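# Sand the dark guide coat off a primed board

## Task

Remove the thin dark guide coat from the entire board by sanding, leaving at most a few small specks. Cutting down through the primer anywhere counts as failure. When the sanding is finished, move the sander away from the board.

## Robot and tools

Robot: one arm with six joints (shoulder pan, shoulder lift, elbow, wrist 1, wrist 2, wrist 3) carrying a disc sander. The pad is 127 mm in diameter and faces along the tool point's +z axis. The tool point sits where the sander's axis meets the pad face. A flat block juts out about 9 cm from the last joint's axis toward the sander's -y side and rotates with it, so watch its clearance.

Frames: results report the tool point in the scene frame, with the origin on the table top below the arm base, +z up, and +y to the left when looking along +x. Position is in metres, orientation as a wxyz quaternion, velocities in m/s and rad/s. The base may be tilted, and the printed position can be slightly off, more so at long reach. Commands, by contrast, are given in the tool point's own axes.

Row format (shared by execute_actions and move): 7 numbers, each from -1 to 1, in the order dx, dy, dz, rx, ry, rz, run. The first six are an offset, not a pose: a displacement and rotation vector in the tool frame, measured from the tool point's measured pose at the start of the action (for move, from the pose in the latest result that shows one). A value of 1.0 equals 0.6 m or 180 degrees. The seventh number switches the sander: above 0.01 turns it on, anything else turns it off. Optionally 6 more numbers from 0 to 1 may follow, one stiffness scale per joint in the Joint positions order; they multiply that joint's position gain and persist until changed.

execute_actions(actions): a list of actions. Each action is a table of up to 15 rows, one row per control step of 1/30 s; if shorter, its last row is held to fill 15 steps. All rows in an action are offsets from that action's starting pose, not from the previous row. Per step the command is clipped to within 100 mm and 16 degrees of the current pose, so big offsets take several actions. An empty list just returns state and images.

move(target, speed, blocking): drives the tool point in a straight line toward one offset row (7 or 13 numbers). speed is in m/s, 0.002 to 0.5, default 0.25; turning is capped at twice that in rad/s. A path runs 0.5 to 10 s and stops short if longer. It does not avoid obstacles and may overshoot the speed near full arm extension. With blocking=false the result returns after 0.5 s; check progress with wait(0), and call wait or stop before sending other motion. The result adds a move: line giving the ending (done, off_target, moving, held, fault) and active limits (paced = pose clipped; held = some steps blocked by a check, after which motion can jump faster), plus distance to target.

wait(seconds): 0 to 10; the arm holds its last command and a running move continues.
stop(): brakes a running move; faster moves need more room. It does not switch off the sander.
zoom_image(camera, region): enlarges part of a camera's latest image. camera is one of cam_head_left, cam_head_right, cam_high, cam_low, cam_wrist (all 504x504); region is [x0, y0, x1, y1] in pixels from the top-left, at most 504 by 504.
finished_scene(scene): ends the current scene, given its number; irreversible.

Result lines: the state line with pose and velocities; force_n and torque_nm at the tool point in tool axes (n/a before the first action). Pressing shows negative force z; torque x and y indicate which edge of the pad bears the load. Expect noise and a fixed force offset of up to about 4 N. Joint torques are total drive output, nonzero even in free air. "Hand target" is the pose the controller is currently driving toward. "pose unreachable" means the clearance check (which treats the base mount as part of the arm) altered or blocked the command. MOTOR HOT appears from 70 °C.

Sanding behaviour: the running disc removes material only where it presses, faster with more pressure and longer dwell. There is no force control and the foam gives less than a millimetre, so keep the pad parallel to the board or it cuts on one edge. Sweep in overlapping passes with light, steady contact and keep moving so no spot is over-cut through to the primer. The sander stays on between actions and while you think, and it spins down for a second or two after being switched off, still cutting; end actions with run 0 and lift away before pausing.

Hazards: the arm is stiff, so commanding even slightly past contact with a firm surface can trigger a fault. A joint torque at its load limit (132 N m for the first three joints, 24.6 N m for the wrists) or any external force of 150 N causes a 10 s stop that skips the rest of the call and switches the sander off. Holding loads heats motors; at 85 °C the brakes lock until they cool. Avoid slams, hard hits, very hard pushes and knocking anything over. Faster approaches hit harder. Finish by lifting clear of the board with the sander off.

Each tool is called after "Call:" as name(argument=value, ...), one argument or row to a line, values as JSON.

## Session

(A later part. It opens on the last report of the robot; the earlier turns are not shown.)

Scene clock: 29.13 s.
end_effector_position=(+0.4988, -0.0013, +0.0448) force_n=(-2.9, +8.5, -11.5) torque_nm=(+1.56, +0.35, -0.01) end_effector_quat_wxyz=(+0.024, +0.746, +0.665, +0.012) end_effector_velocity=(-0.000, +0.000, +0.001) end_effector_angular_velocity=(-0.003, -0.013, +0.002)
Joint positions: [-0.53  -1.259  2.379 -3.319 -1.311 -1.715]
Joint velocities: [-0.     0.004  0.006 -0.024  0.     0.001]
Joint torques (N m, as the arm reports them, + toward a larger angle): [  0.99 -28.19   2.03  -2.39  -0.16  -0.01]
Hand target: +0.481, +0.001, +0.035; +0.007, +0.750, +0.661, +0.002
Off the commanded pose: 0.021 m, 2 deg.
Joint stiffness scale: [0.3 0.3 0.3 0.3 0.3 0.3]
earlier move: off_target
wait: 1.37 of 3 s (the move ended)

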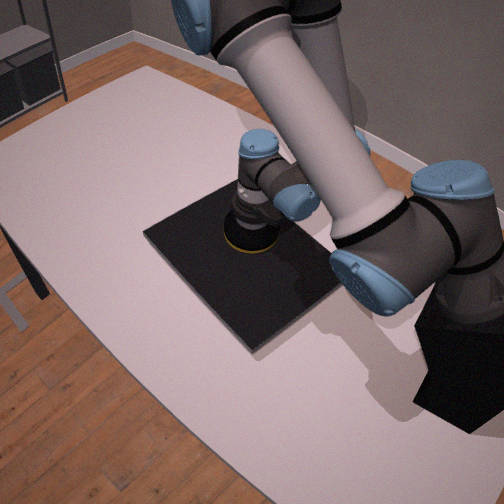

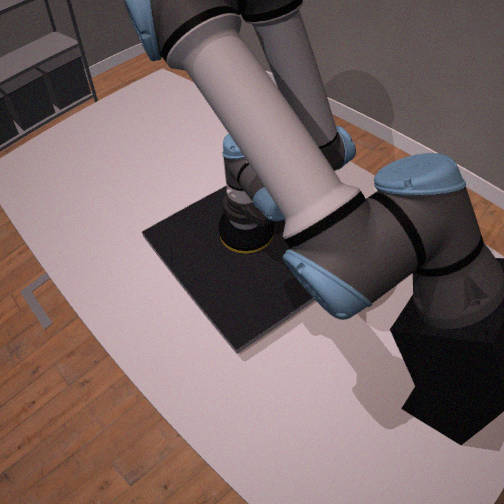

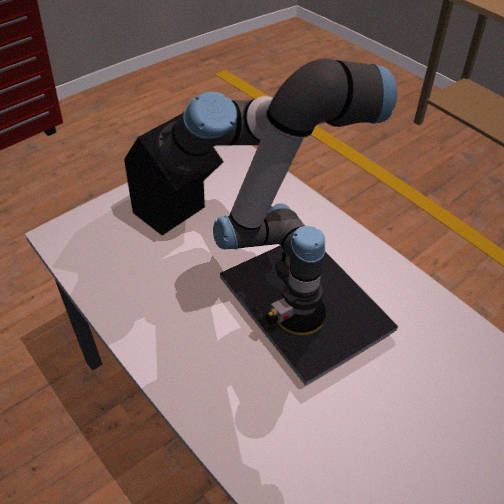

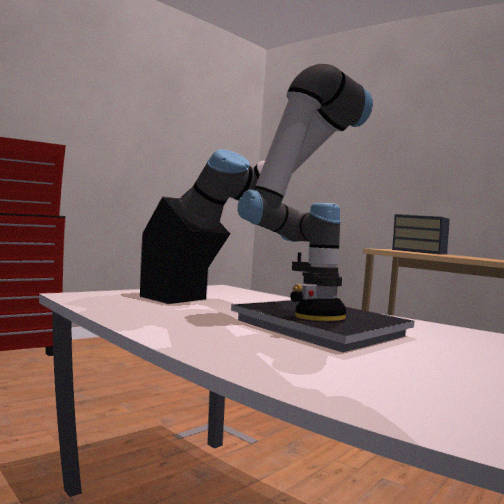

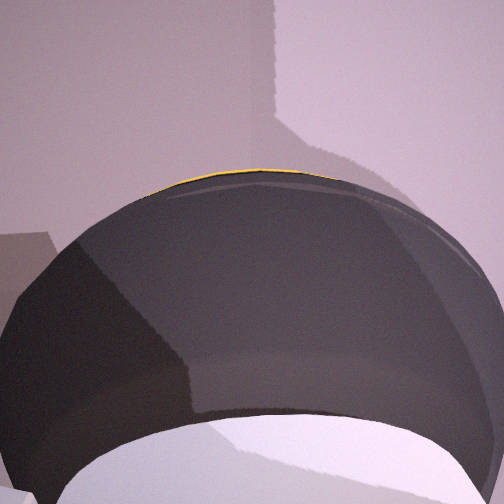

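Call:
move(
  target=[0, 0, -0.025, 0.0165, 0.0044, 0.0022, 0],
  speed=0.05,
)

Call:
move(
  target=[0, 0.2, 0, 0, 0, 0, 0, 1, 0.3, 1, 1, 1, 1],
  speed=0.06,
  blocking=false,
)

Call:
wait(
  seconds=1,
)

Call:
wait(
  seconds=2,
)

Scene clock: 42.10 s.
end_effector_position=(+0.4952, +0.0028, +0.0580) force_n=(+2.1, +1.0, -0.9) torque_nm=(+0.18, -0.08, -0.27) end_effector_quat_wxyz=(-0.002, +0.748, +0.664, +0.000) end_effector_velocity=(-0.009, +0.001, -0.004) end_effector_angular_velocity=(+0.013, +0.038, -0.004)
Joint positions: [-0.535 -1.328  2.38  -3.192 -1.301 -1.731]
Joint velocities: [-0.002 -0.001 -0.     0.043  0.003 -0.008]
Joint torques (N m, as the arm reports them, + toward a larger angle): [ -1.08 -36.88  -4.01  -3.15   0.18  -0.16]
Hand target: +0.498, -0.001, +0.060; -0.000, +0.749, +0.663, +0.000
Off the commanded pose: 0.005 m, 0 deg.
Joint stiffness scale: [0.3 0.3 0.3 0.3 0.3 0.3]
move: off_target

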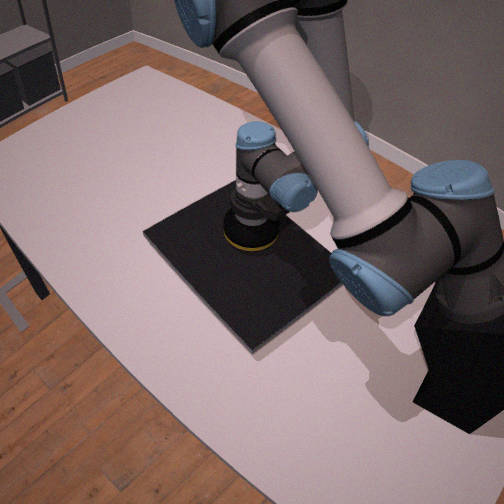

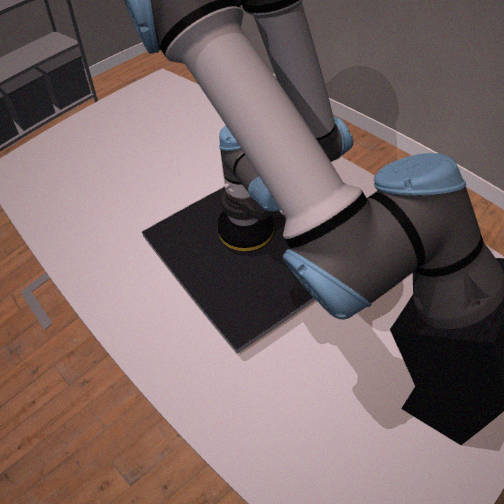

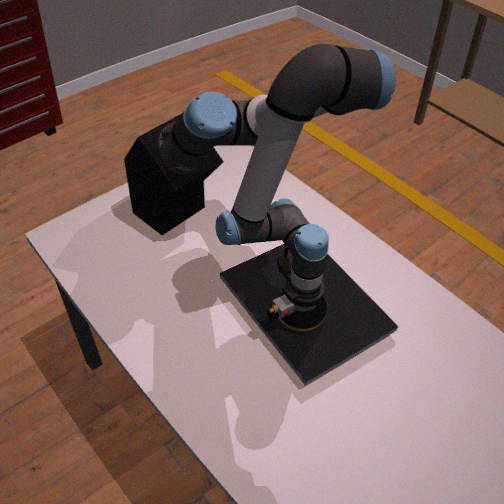

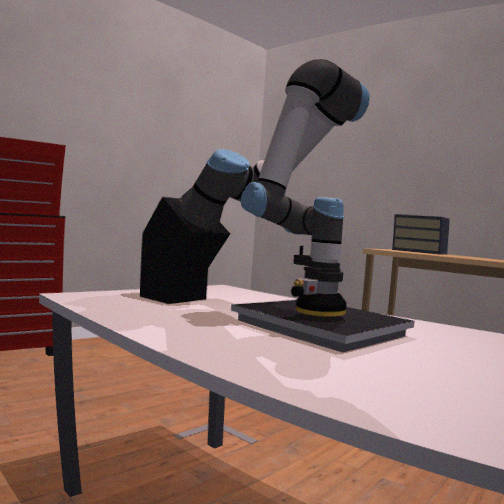

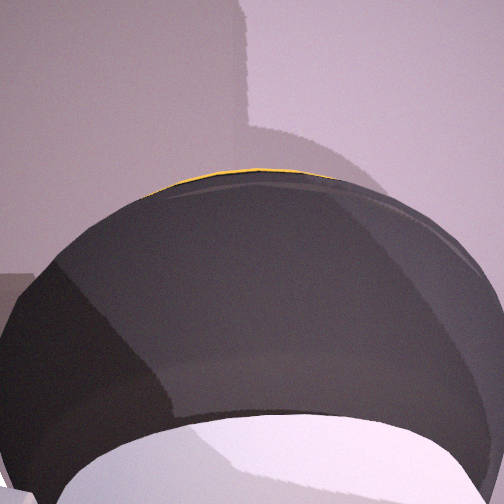

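Scene clock: 42.60 s.
end_effector_position=(+0.5140, -0.0005, +0.0573) force_n=(-1.7, +0.8, -1.7) torque_nm=(-0.01, +0.26, -0.15) end_effector_quat_wxyz=(-0.002, +0.748, +0.663, -0.000) end_effector_velocity=(+0.059, -0.006, -0.000) end_effector_angular_velocity=(+0.001, -0.003, +0.002)
Joint positions: [-0.53  -1.328  2.33  -3.143 -1.304 -1.725]
Joint velocities: [ 0.023  0.    -0.154  0.146 -0.011  0.019]
Joint torques (N m, as the arm reports them, + toward a larger angle): [  4.73 -36.94  -7.02  -2.72  -0.44   0.47]
Hand target: +0.524, -0.001, +0.058; -0.001, +0.748, +0.664, +0.000
Off the commanded pose: 0.101 m, 0 deg.
Joint stiffness scale: [1.  0.3 1.  1.  1.  1. ]
move: running

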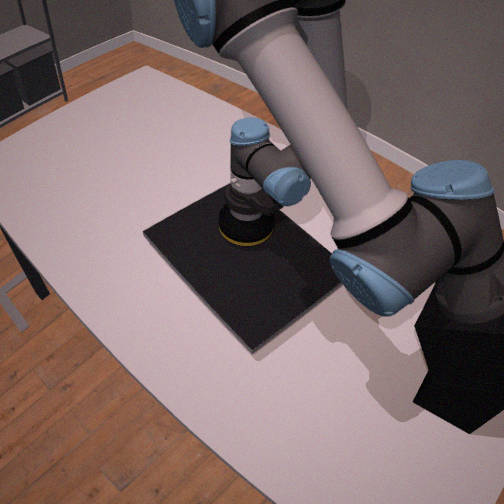

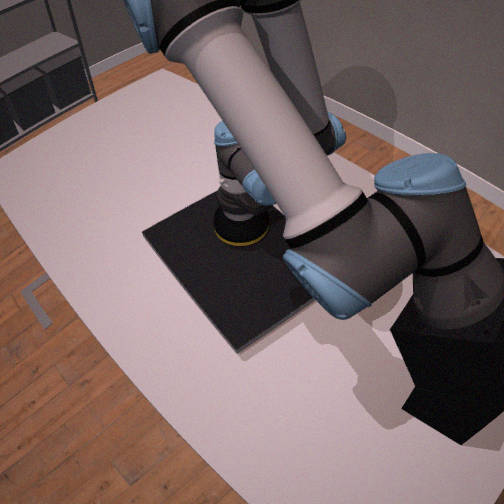

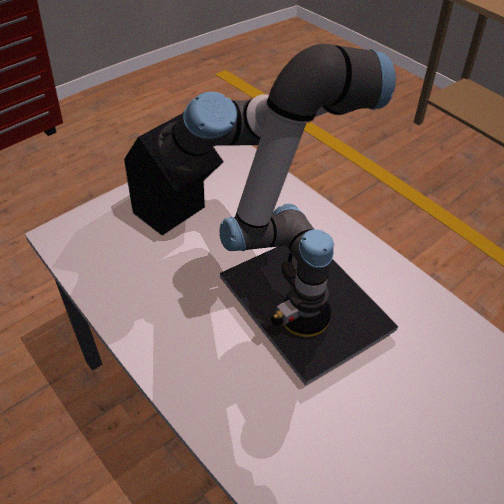

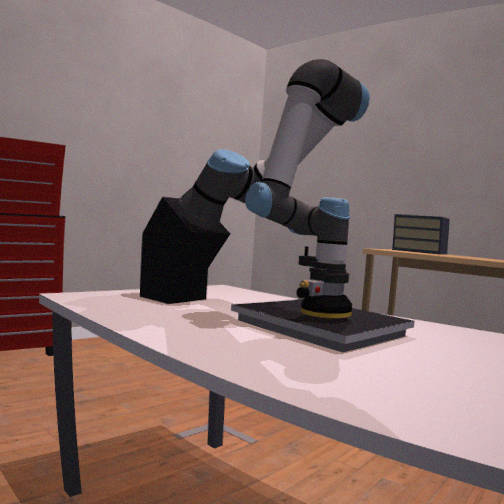

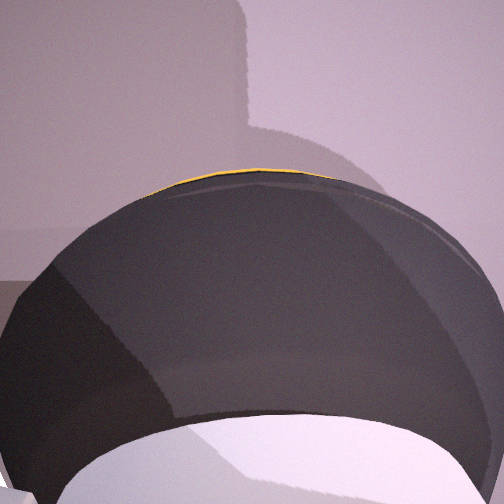

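Scene clock: 43.60 s.
end_effector_position=(+0.5772, -0.0074, +0.0623) force_n=(-3.5, -0.6, -1.1) torque_nm=(-0.19, +0.72, +0.10) end_effector_quat_wxyz=(+0.003, +0.747, +0.665, +0.003) end_effector_velocity=(+0.063, -0.007, +0.005) end_effector_angular_velocity=(-0.002, -0.009, +0.002)
Joint positions: [-0.51  -1.327  2.17  -3.    -1.314 -1.708]
Joint velocities: [ 0.017  0.013 -0.164  0.137 -0.01   0.016]
Joint torques (N m, as the arm reports them, + toward a larger angle): [  2.5  -38.07  -9.84  -2.77  -0.72   0.55]
Hand target: +0.583, -0.008, +0.058; -0.001, +0.748, +0.664, +0.000
Off the commanded pose: 0.038 m, 1 deg.
Joint stiffness scale: [1.  0.3 1.  1.  1.  1. ]
earlier move: running
wait: 1.00 s; no rest

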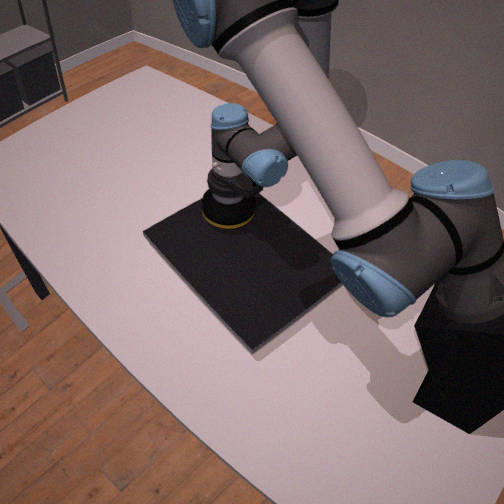

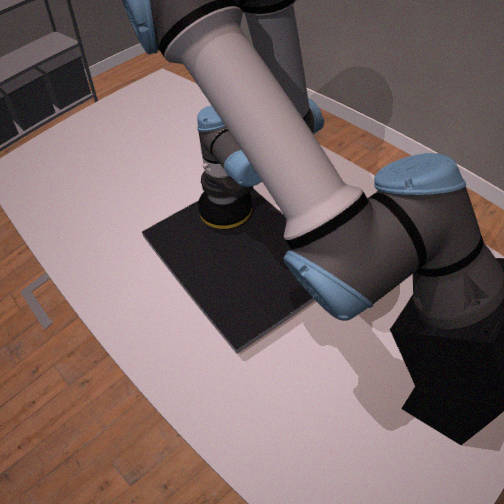

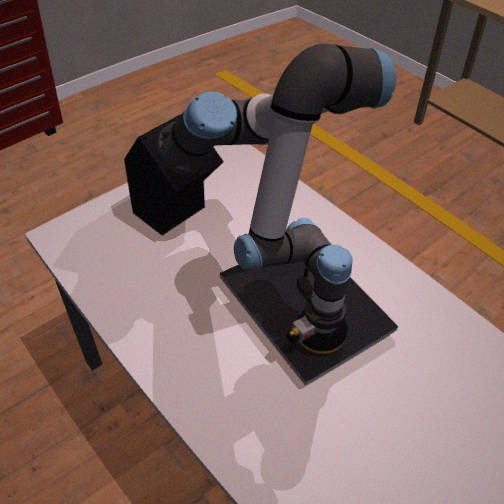

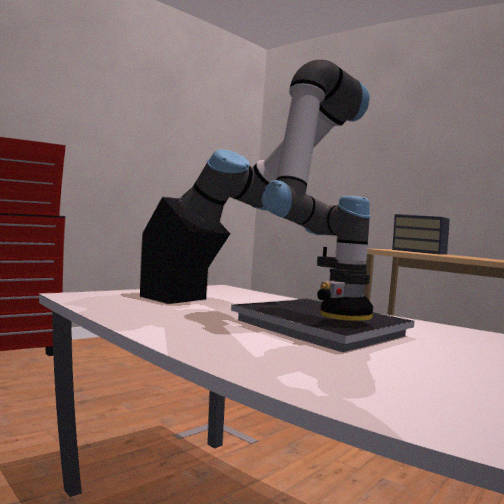

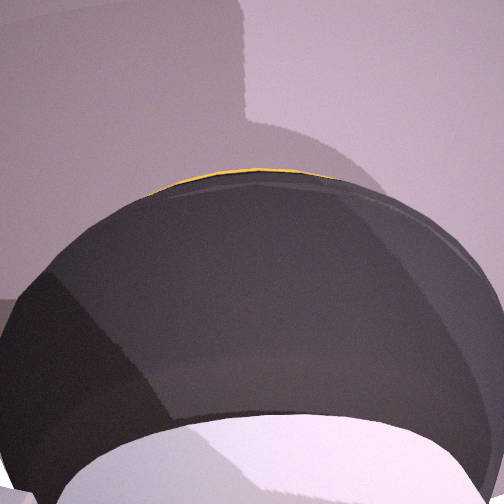

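Scene clock: 44.47 s.
end_effector_position=(+0.6162, -0.0123, +0.0619) force_n=(+1.1, +3.8, -5.4) torque_nm=(+0.33, -0.39, -0.13) end_effector_quat_wxyz=(+0.002, +0.748, +0.664, +0.002) end_effector_velocity=(-0.006, +0.001, -0.006) end_effector_angular_velocity=(+0.004, +0.021, -0.006)
Joint positions: [-0.5   -1.306  2.059 -2.909 -1.321 -1.699]
Joint velocities: [ 0.001  0.009  0.     0.013 -0.002  0.002]
Joint torques (N m, as the arm reports them, + toward a larger angle): [  1.95 -41.31 -11.83  -2.62  -0.65   0.32]
Hand target: +0.614, -0.012, +0.058; -0.002, +0.748, +0.664, +0.000
Off the commanded pose: 0.005 m, 0 deg.
Joint stiffness scale: [1.  0.3 1.  1.  1.  1. ]
earlier move: off_target
wait: 0.87 of 2 s (the move ended)

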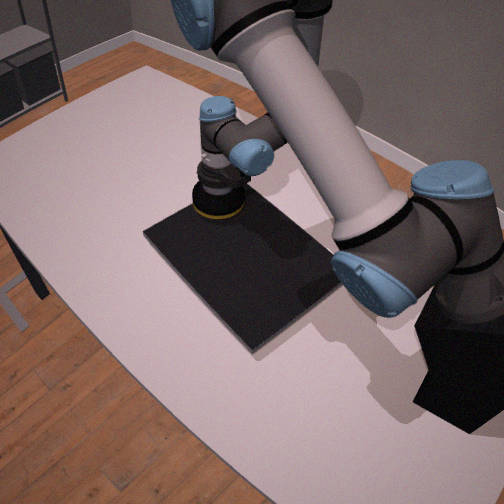

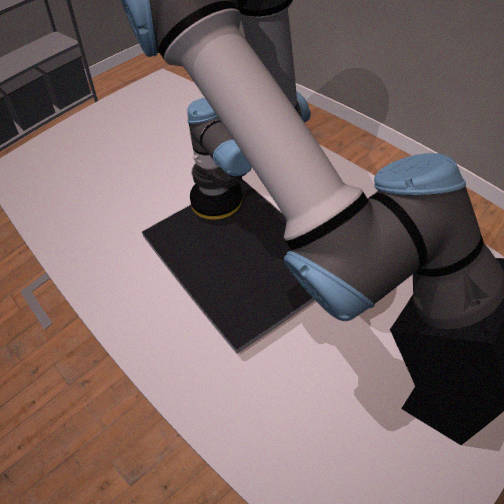

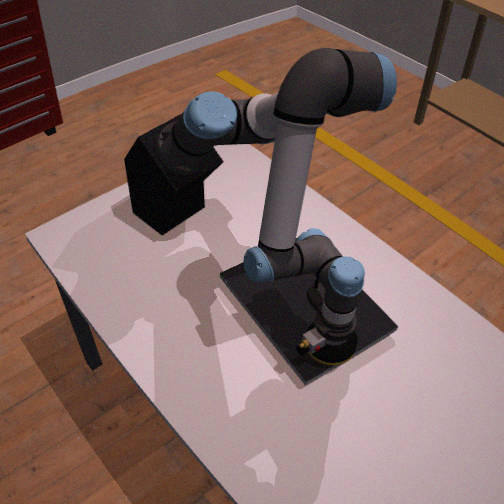

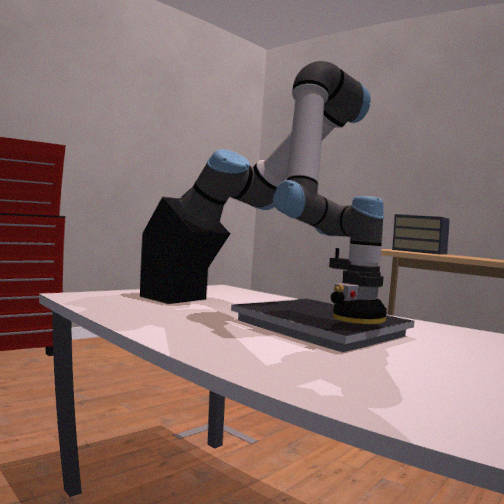

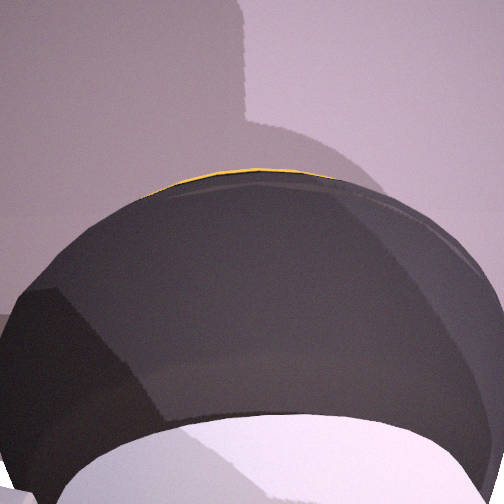

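Call:
zoom_image(
  camera="cam_high",
  region=[270, 290, 410, 400],
)

Call:
zoom_image(
  camera="cam_head_left",
  region=[130, 150, 300, 270],
)

Call:
zoom_image(
  camera="cam_low",
  region=[300, 280, 430, 360],
)

Region (270, 290, 410, 400) of cam_high's 504x504 image, scaled by 3.600, with more detail than that image has; it fills the top 396 rows of this view, and the rest is white.

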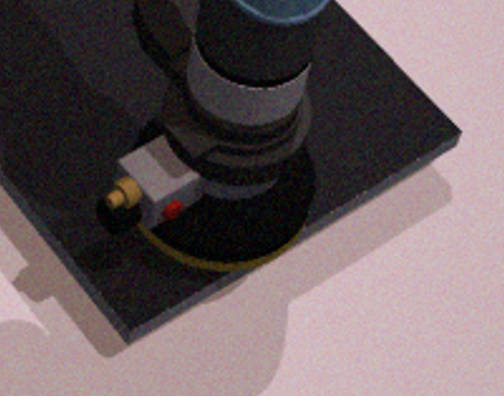

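Region (130, 150, 300, 270) of cam_head_left's 504x504 image, scaled by 2.965, with more detail than that image has; it fills the top 356 rows of this view, and the rest is white.

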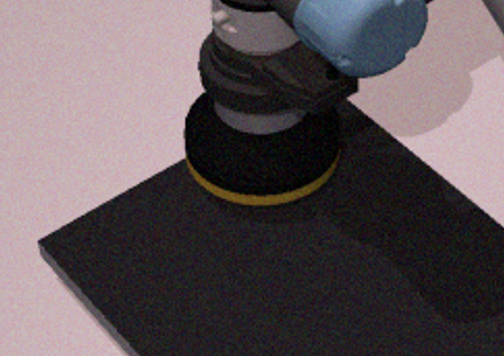

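Region (300, 280, 430, 360) of cam_low's 504x504 image, scaled by 3.877, with more detail than that image has; it fills the top 310 rows of this view, and the rest is white.

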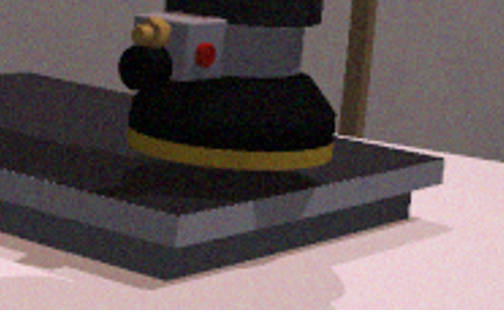

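Call:
move(
  target=[-0.0033, -0.053, 0.0248, 0.0018, -0.0001, 0.0009, 0, 1, 1, 1, 1, 1, 1],
  speed=0.06,
)

Call:
move(
  target=[0, 0, 0.009, 0, 0, 0, 0],
  speed=0.006,
)

Scene clock: 52.37 s.
end_effector_position=(+0.5860, -0.0094, +0.0477) force_n=(-0.4, -0.6, +0.4) torque_nm=(-0.05, +0.20, +0.01) end_effector_quat_wxyz=(+0.000, +0.748, +0.664, +0.001) end_effector_velocity=(+0.003, -0.000, +0.002) end_effector_angular_velocity=(-0.003, -0.015, +0.003)
Joint positions: [-0.501 -1.283  2.128 -2.997 -1.321 -1.7  ]
Joint velocities: [-0.001 -0.    -0.    -0.015  0.001  0.   ]
Joint torques (N m, as the arm reports them, + toward a larger angle): [ -1.05 -39.11  -6.22  -3.62   0.36  -0.01]
Hand target: +0.584, -0.010, +0.047; -0.000, +0.749, +0.663, +0.000
Off the commanded pose: 0.002 m, 0 deg.
Joint stiffness scale: [1. 1. 1. 1. 1. 1.]
move: done

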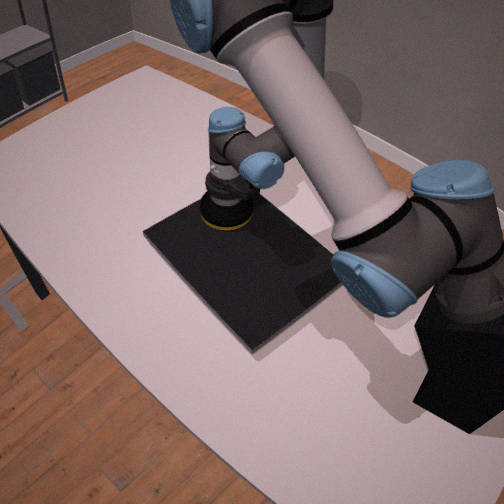

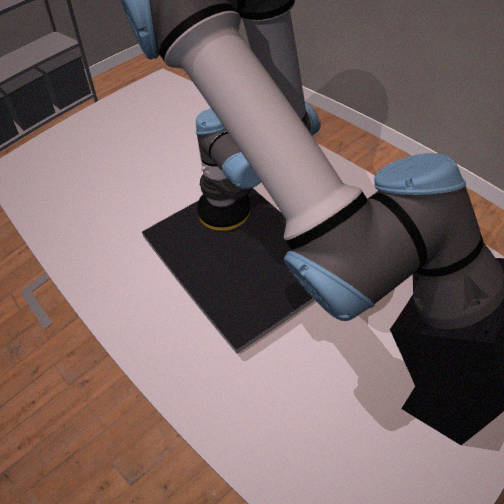

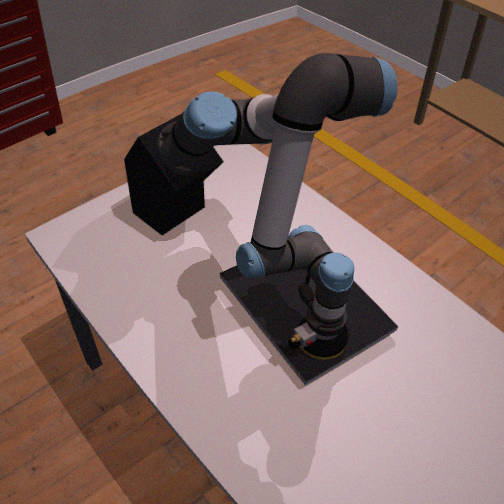

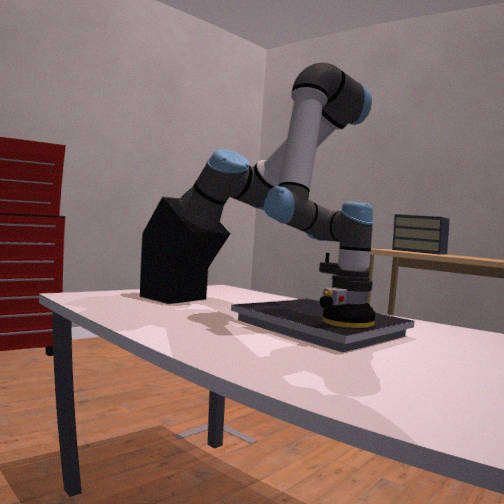

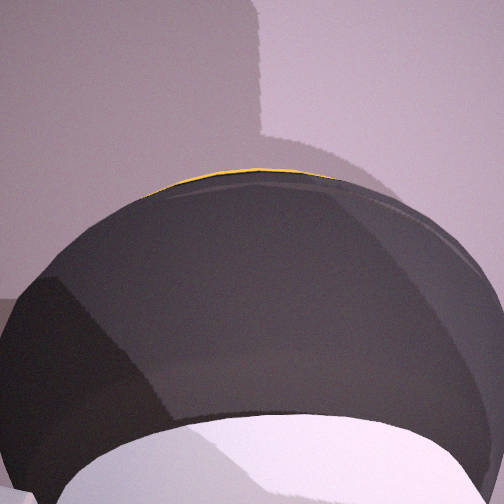

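Scene clock: 53.50 s.
end_effector_position=(+0.5851, -0.0102, +0.0435) force_n=(+1.4, -0.3, -6.5) torque_nm=(+0.27, -0.04, -0.13) end_effector_quat_wxyz=(+0.000, +0.748, +0.663, +0.001) end_effector_velocity=(+0.000, -0.000, +0.000) end_effector_angular_velocity=(-0.002, -0.002, -0.001)
Joint positions: [-0.501 -1.271  2.126 -3.006 -1.321 -1.698]
Joint velocities: [ 0.001 -0.    -0.    -0.002 -0.002  0.002]
Joint torques (N m, as the arm reports them, + toward a larger angle): [  2.31 -38.52 -10.74  -3.5   -0.61   0.39]
Hand target: +0.586, -0.009, +0.042; +0.000, +0.748, +0.664, +0.001
Off the commanded pose: 0.002 m, 0 deg.
Joint stiffness scale: [1. 1. 1. 1. 1. 1.]
move: done

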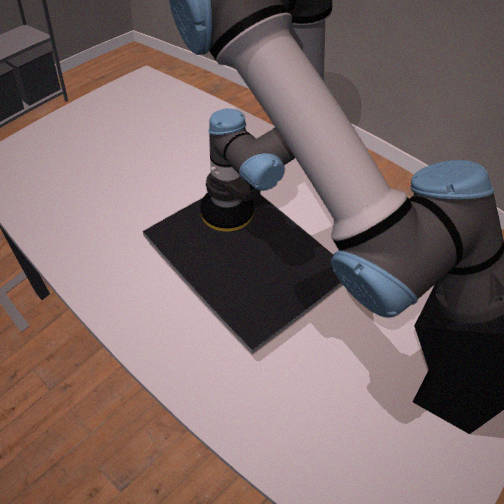

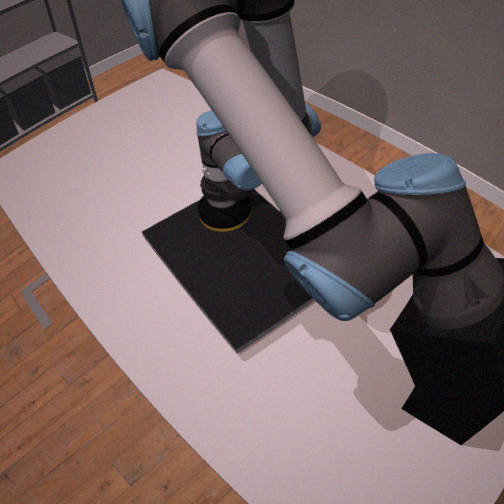

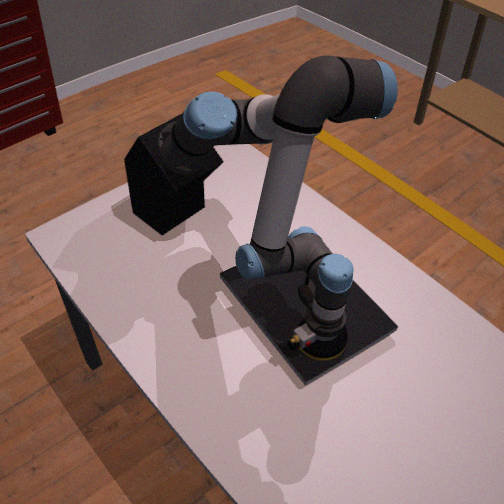

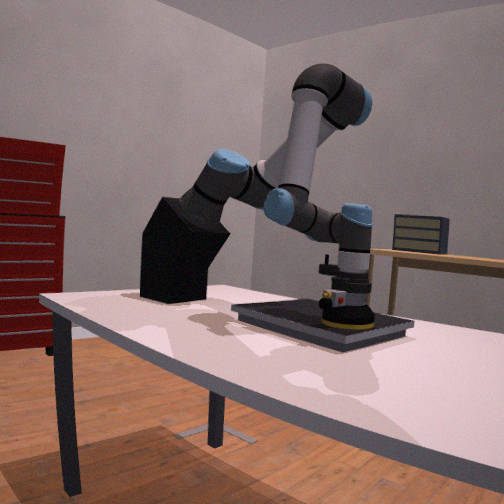

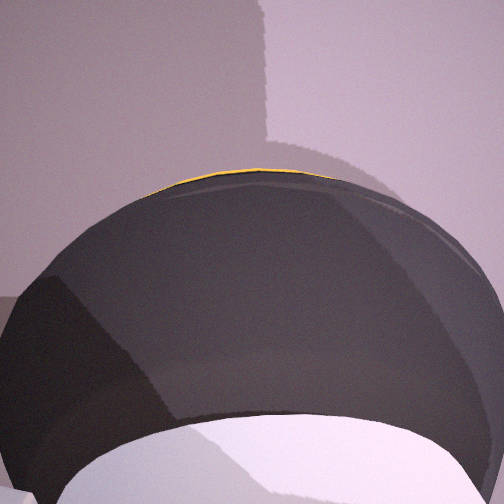

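Call:
move(
  target=[0, -0.0168, 0.0138, 0.0092, 0.0014, 0.002, 0],
  speed=0.02,
)

Call:
execute_actions(
  actions=[],
)

Scene clock: 54.97 s.
end_effector_position=(+0.5844, -0.0102, +0.0430) force_n=(+7.9, +4.4, -17.0) torque_nm=(-0.52, -0.79, -0.05) end_effector_quat_wxyz=(-0.001, +0.749, +0.663, -0.001) end_effector_velocity=(+0.000, -0.000, -0.000) end_effector_angular_velocity=(+0.000, +0.001, +0.000)
Joint positions: [-0.501 -1.271  2.125 -3.001 -1.321 -1.698]
Joint velocities: [-0.     0.001 -0.001  0.001  0.    -0.   ]
Joint torques (N m, as the arm reports them, + toward a larger angle): [  1.86 -29.17  -2.77   0.15  -0.23   0.15]
Hand target: +0.575, -0.009, +0.035; -0.012, +0.750, +0.661, -0.007
Off the commanded pose: 0.012 m, 1 deg.
Joint stiffness scale: [1. 1. 1. 1. 1. 1.]
move: off_target

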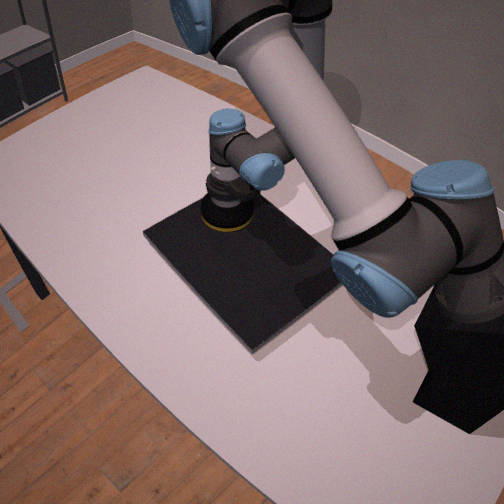

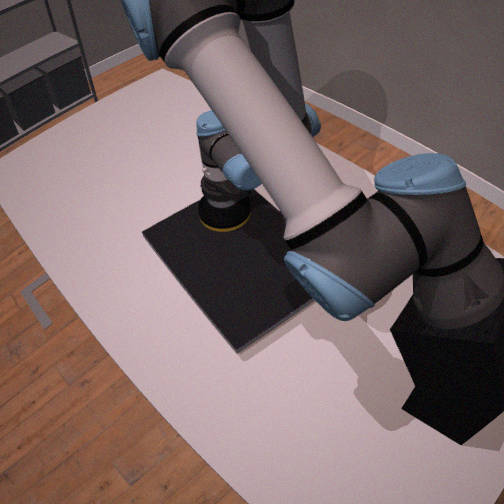

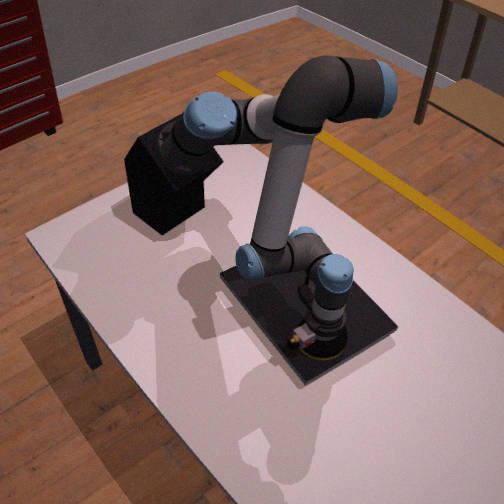

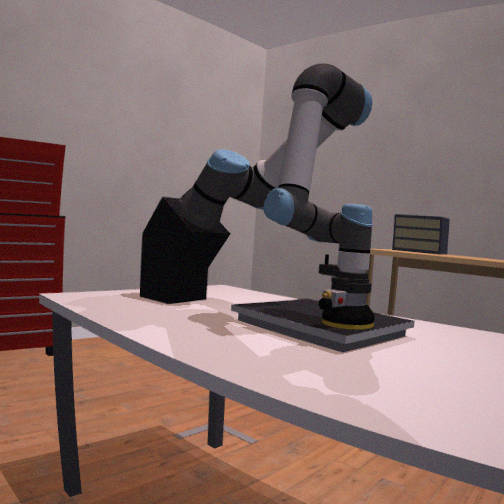

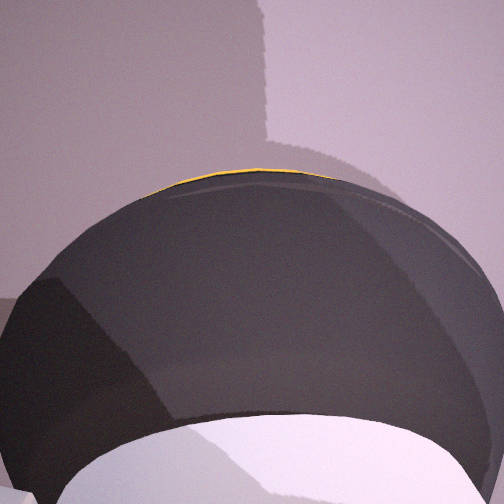

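Scene clock: 54.97 s.
end_effector_position=(+0.5844, -0.0102, +0.0430) force_n=(+7.9, +4.4, -17.0) torque_nm=(-0.52, -0.79, -0.05) end_effector_quat_wxyz=(-0.001, +0.749, +0.663, -0.001) end_effector_velocity=(+0.000, -0.000, -0.000) end_effector_angular_velocity=(+0.000, +0.001, +0.000)
Joint positions: [-0.501 -1.271  2.125 -3.001 -1.321 -1.698]
Joint velocities: [-0.     0.001 -0.001  0.001  0.    -0.   ]
Joint torques (N m, as the arm reports them, + toward a larger angle): [  1.86 -29.17  -2.77   0.15  -0.23   0.15]
Hand target: +0.575, -0.009, +0.035; -0.012, +0.750, +0.661, -0.007
Off the commanded pose: 0.012 m, 1 deg.
Joint stiffness scale: [1. 1. 1. 1. 1. 1.]

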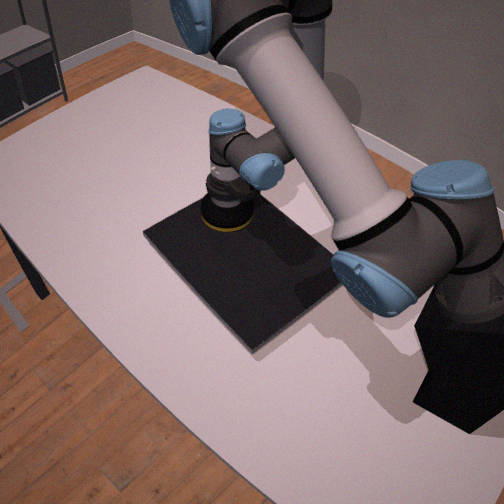

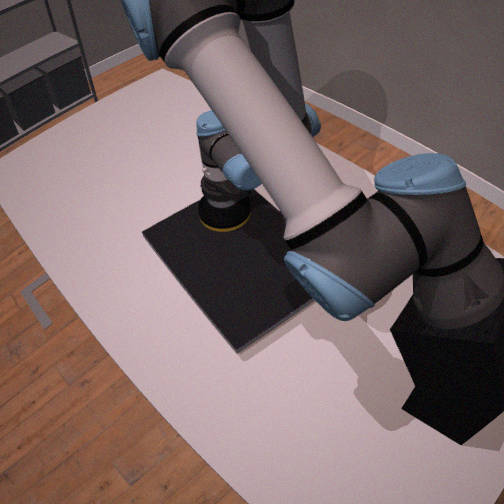

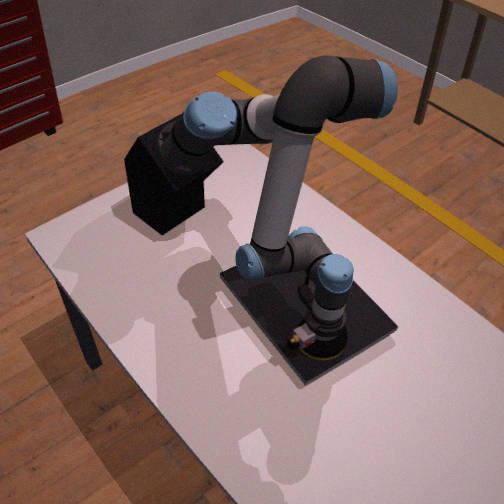

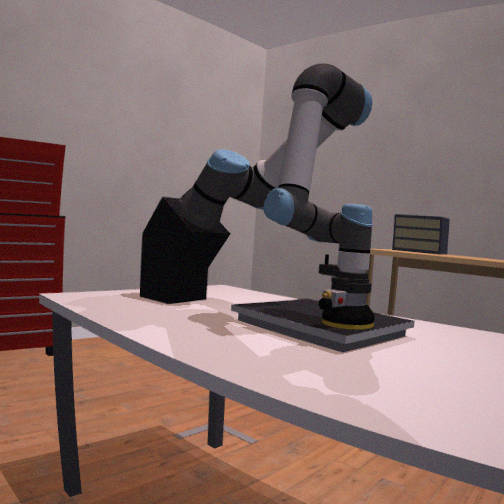

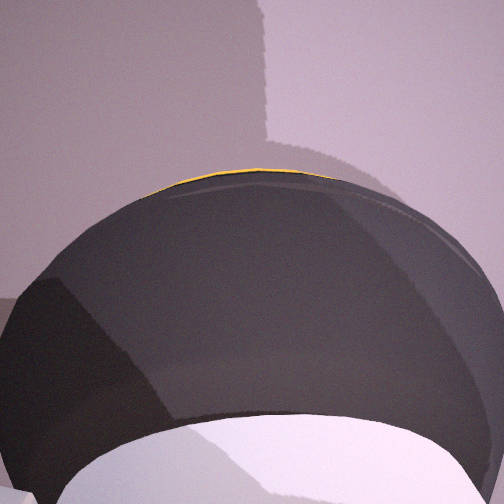

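Call:
move(
  target=[0, -0.4583, -0.02, -0.0005, 0, 0, 0],
  speed=0.2,
)

Scene clock: 60.67 s.
end_effector_position=(+0.3127, +0.0236, +0.0553) force_n=(+1.8, +4.8, -0.4) torque_nm=(+0.78, -0.20, -0.13) end_effector_quat_wxyz=(-0.000, +0.748, +0.664, +0.000) end_effector_velocity=(+0.003, -0.000, +0.001) end_effector_angular_velocity=(-0.003, -0.016, +0.004)
Joint positions: [-0.659 -0.928  2.814 -3.996 -1.237 -1.839]
Joint velocities: [-0.001  0.008  0.001 -0.027  0.004  0.001]
Joint torques (N m, as the arm reports them, + toward a larger angle): [ -1.43 -25.24  14.34  -3.29   0.22  -0.24]
Hand target: +0.312, +0.024, +0.056; -0.001, +0.749, +0.663, -0.000
Off the commanded pose: 0.001 m, 0 deg.
Joint stiffness scale: [1. 1. 1. 1. 1. 1.]
move: done

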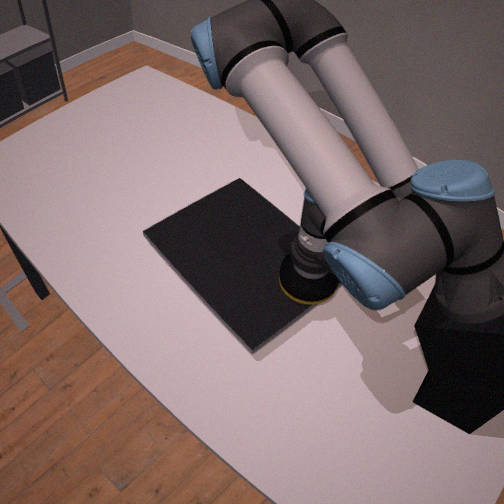

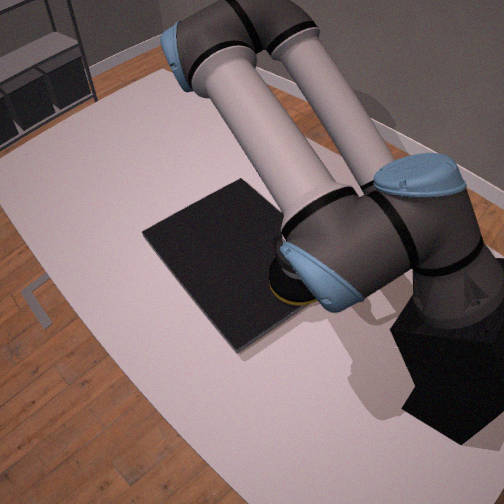

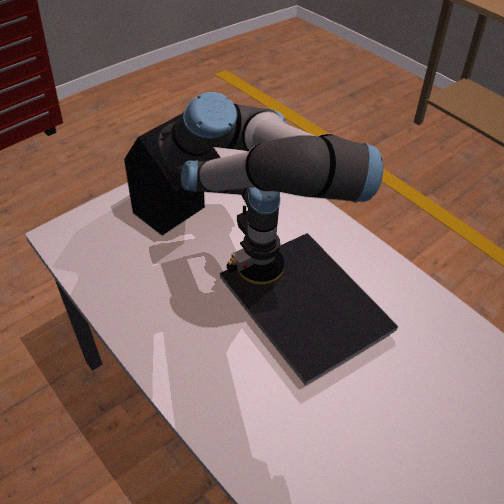

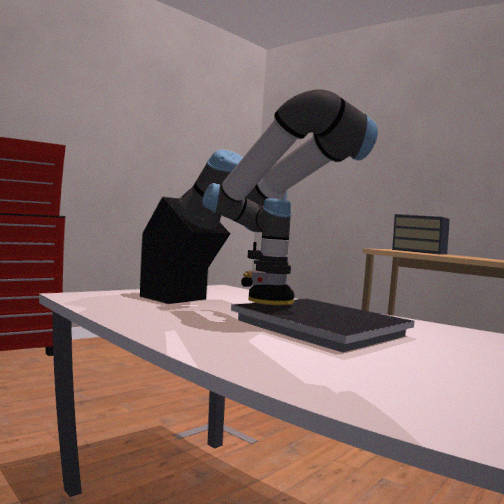

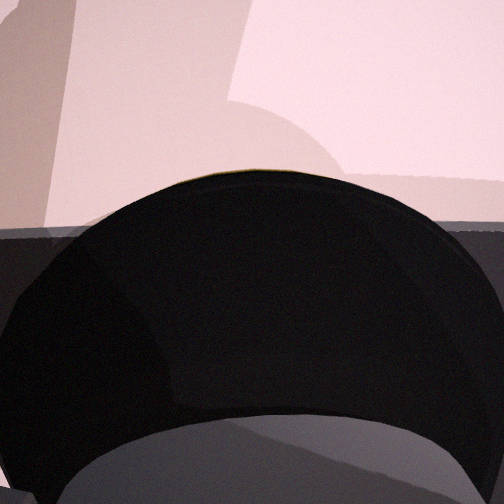

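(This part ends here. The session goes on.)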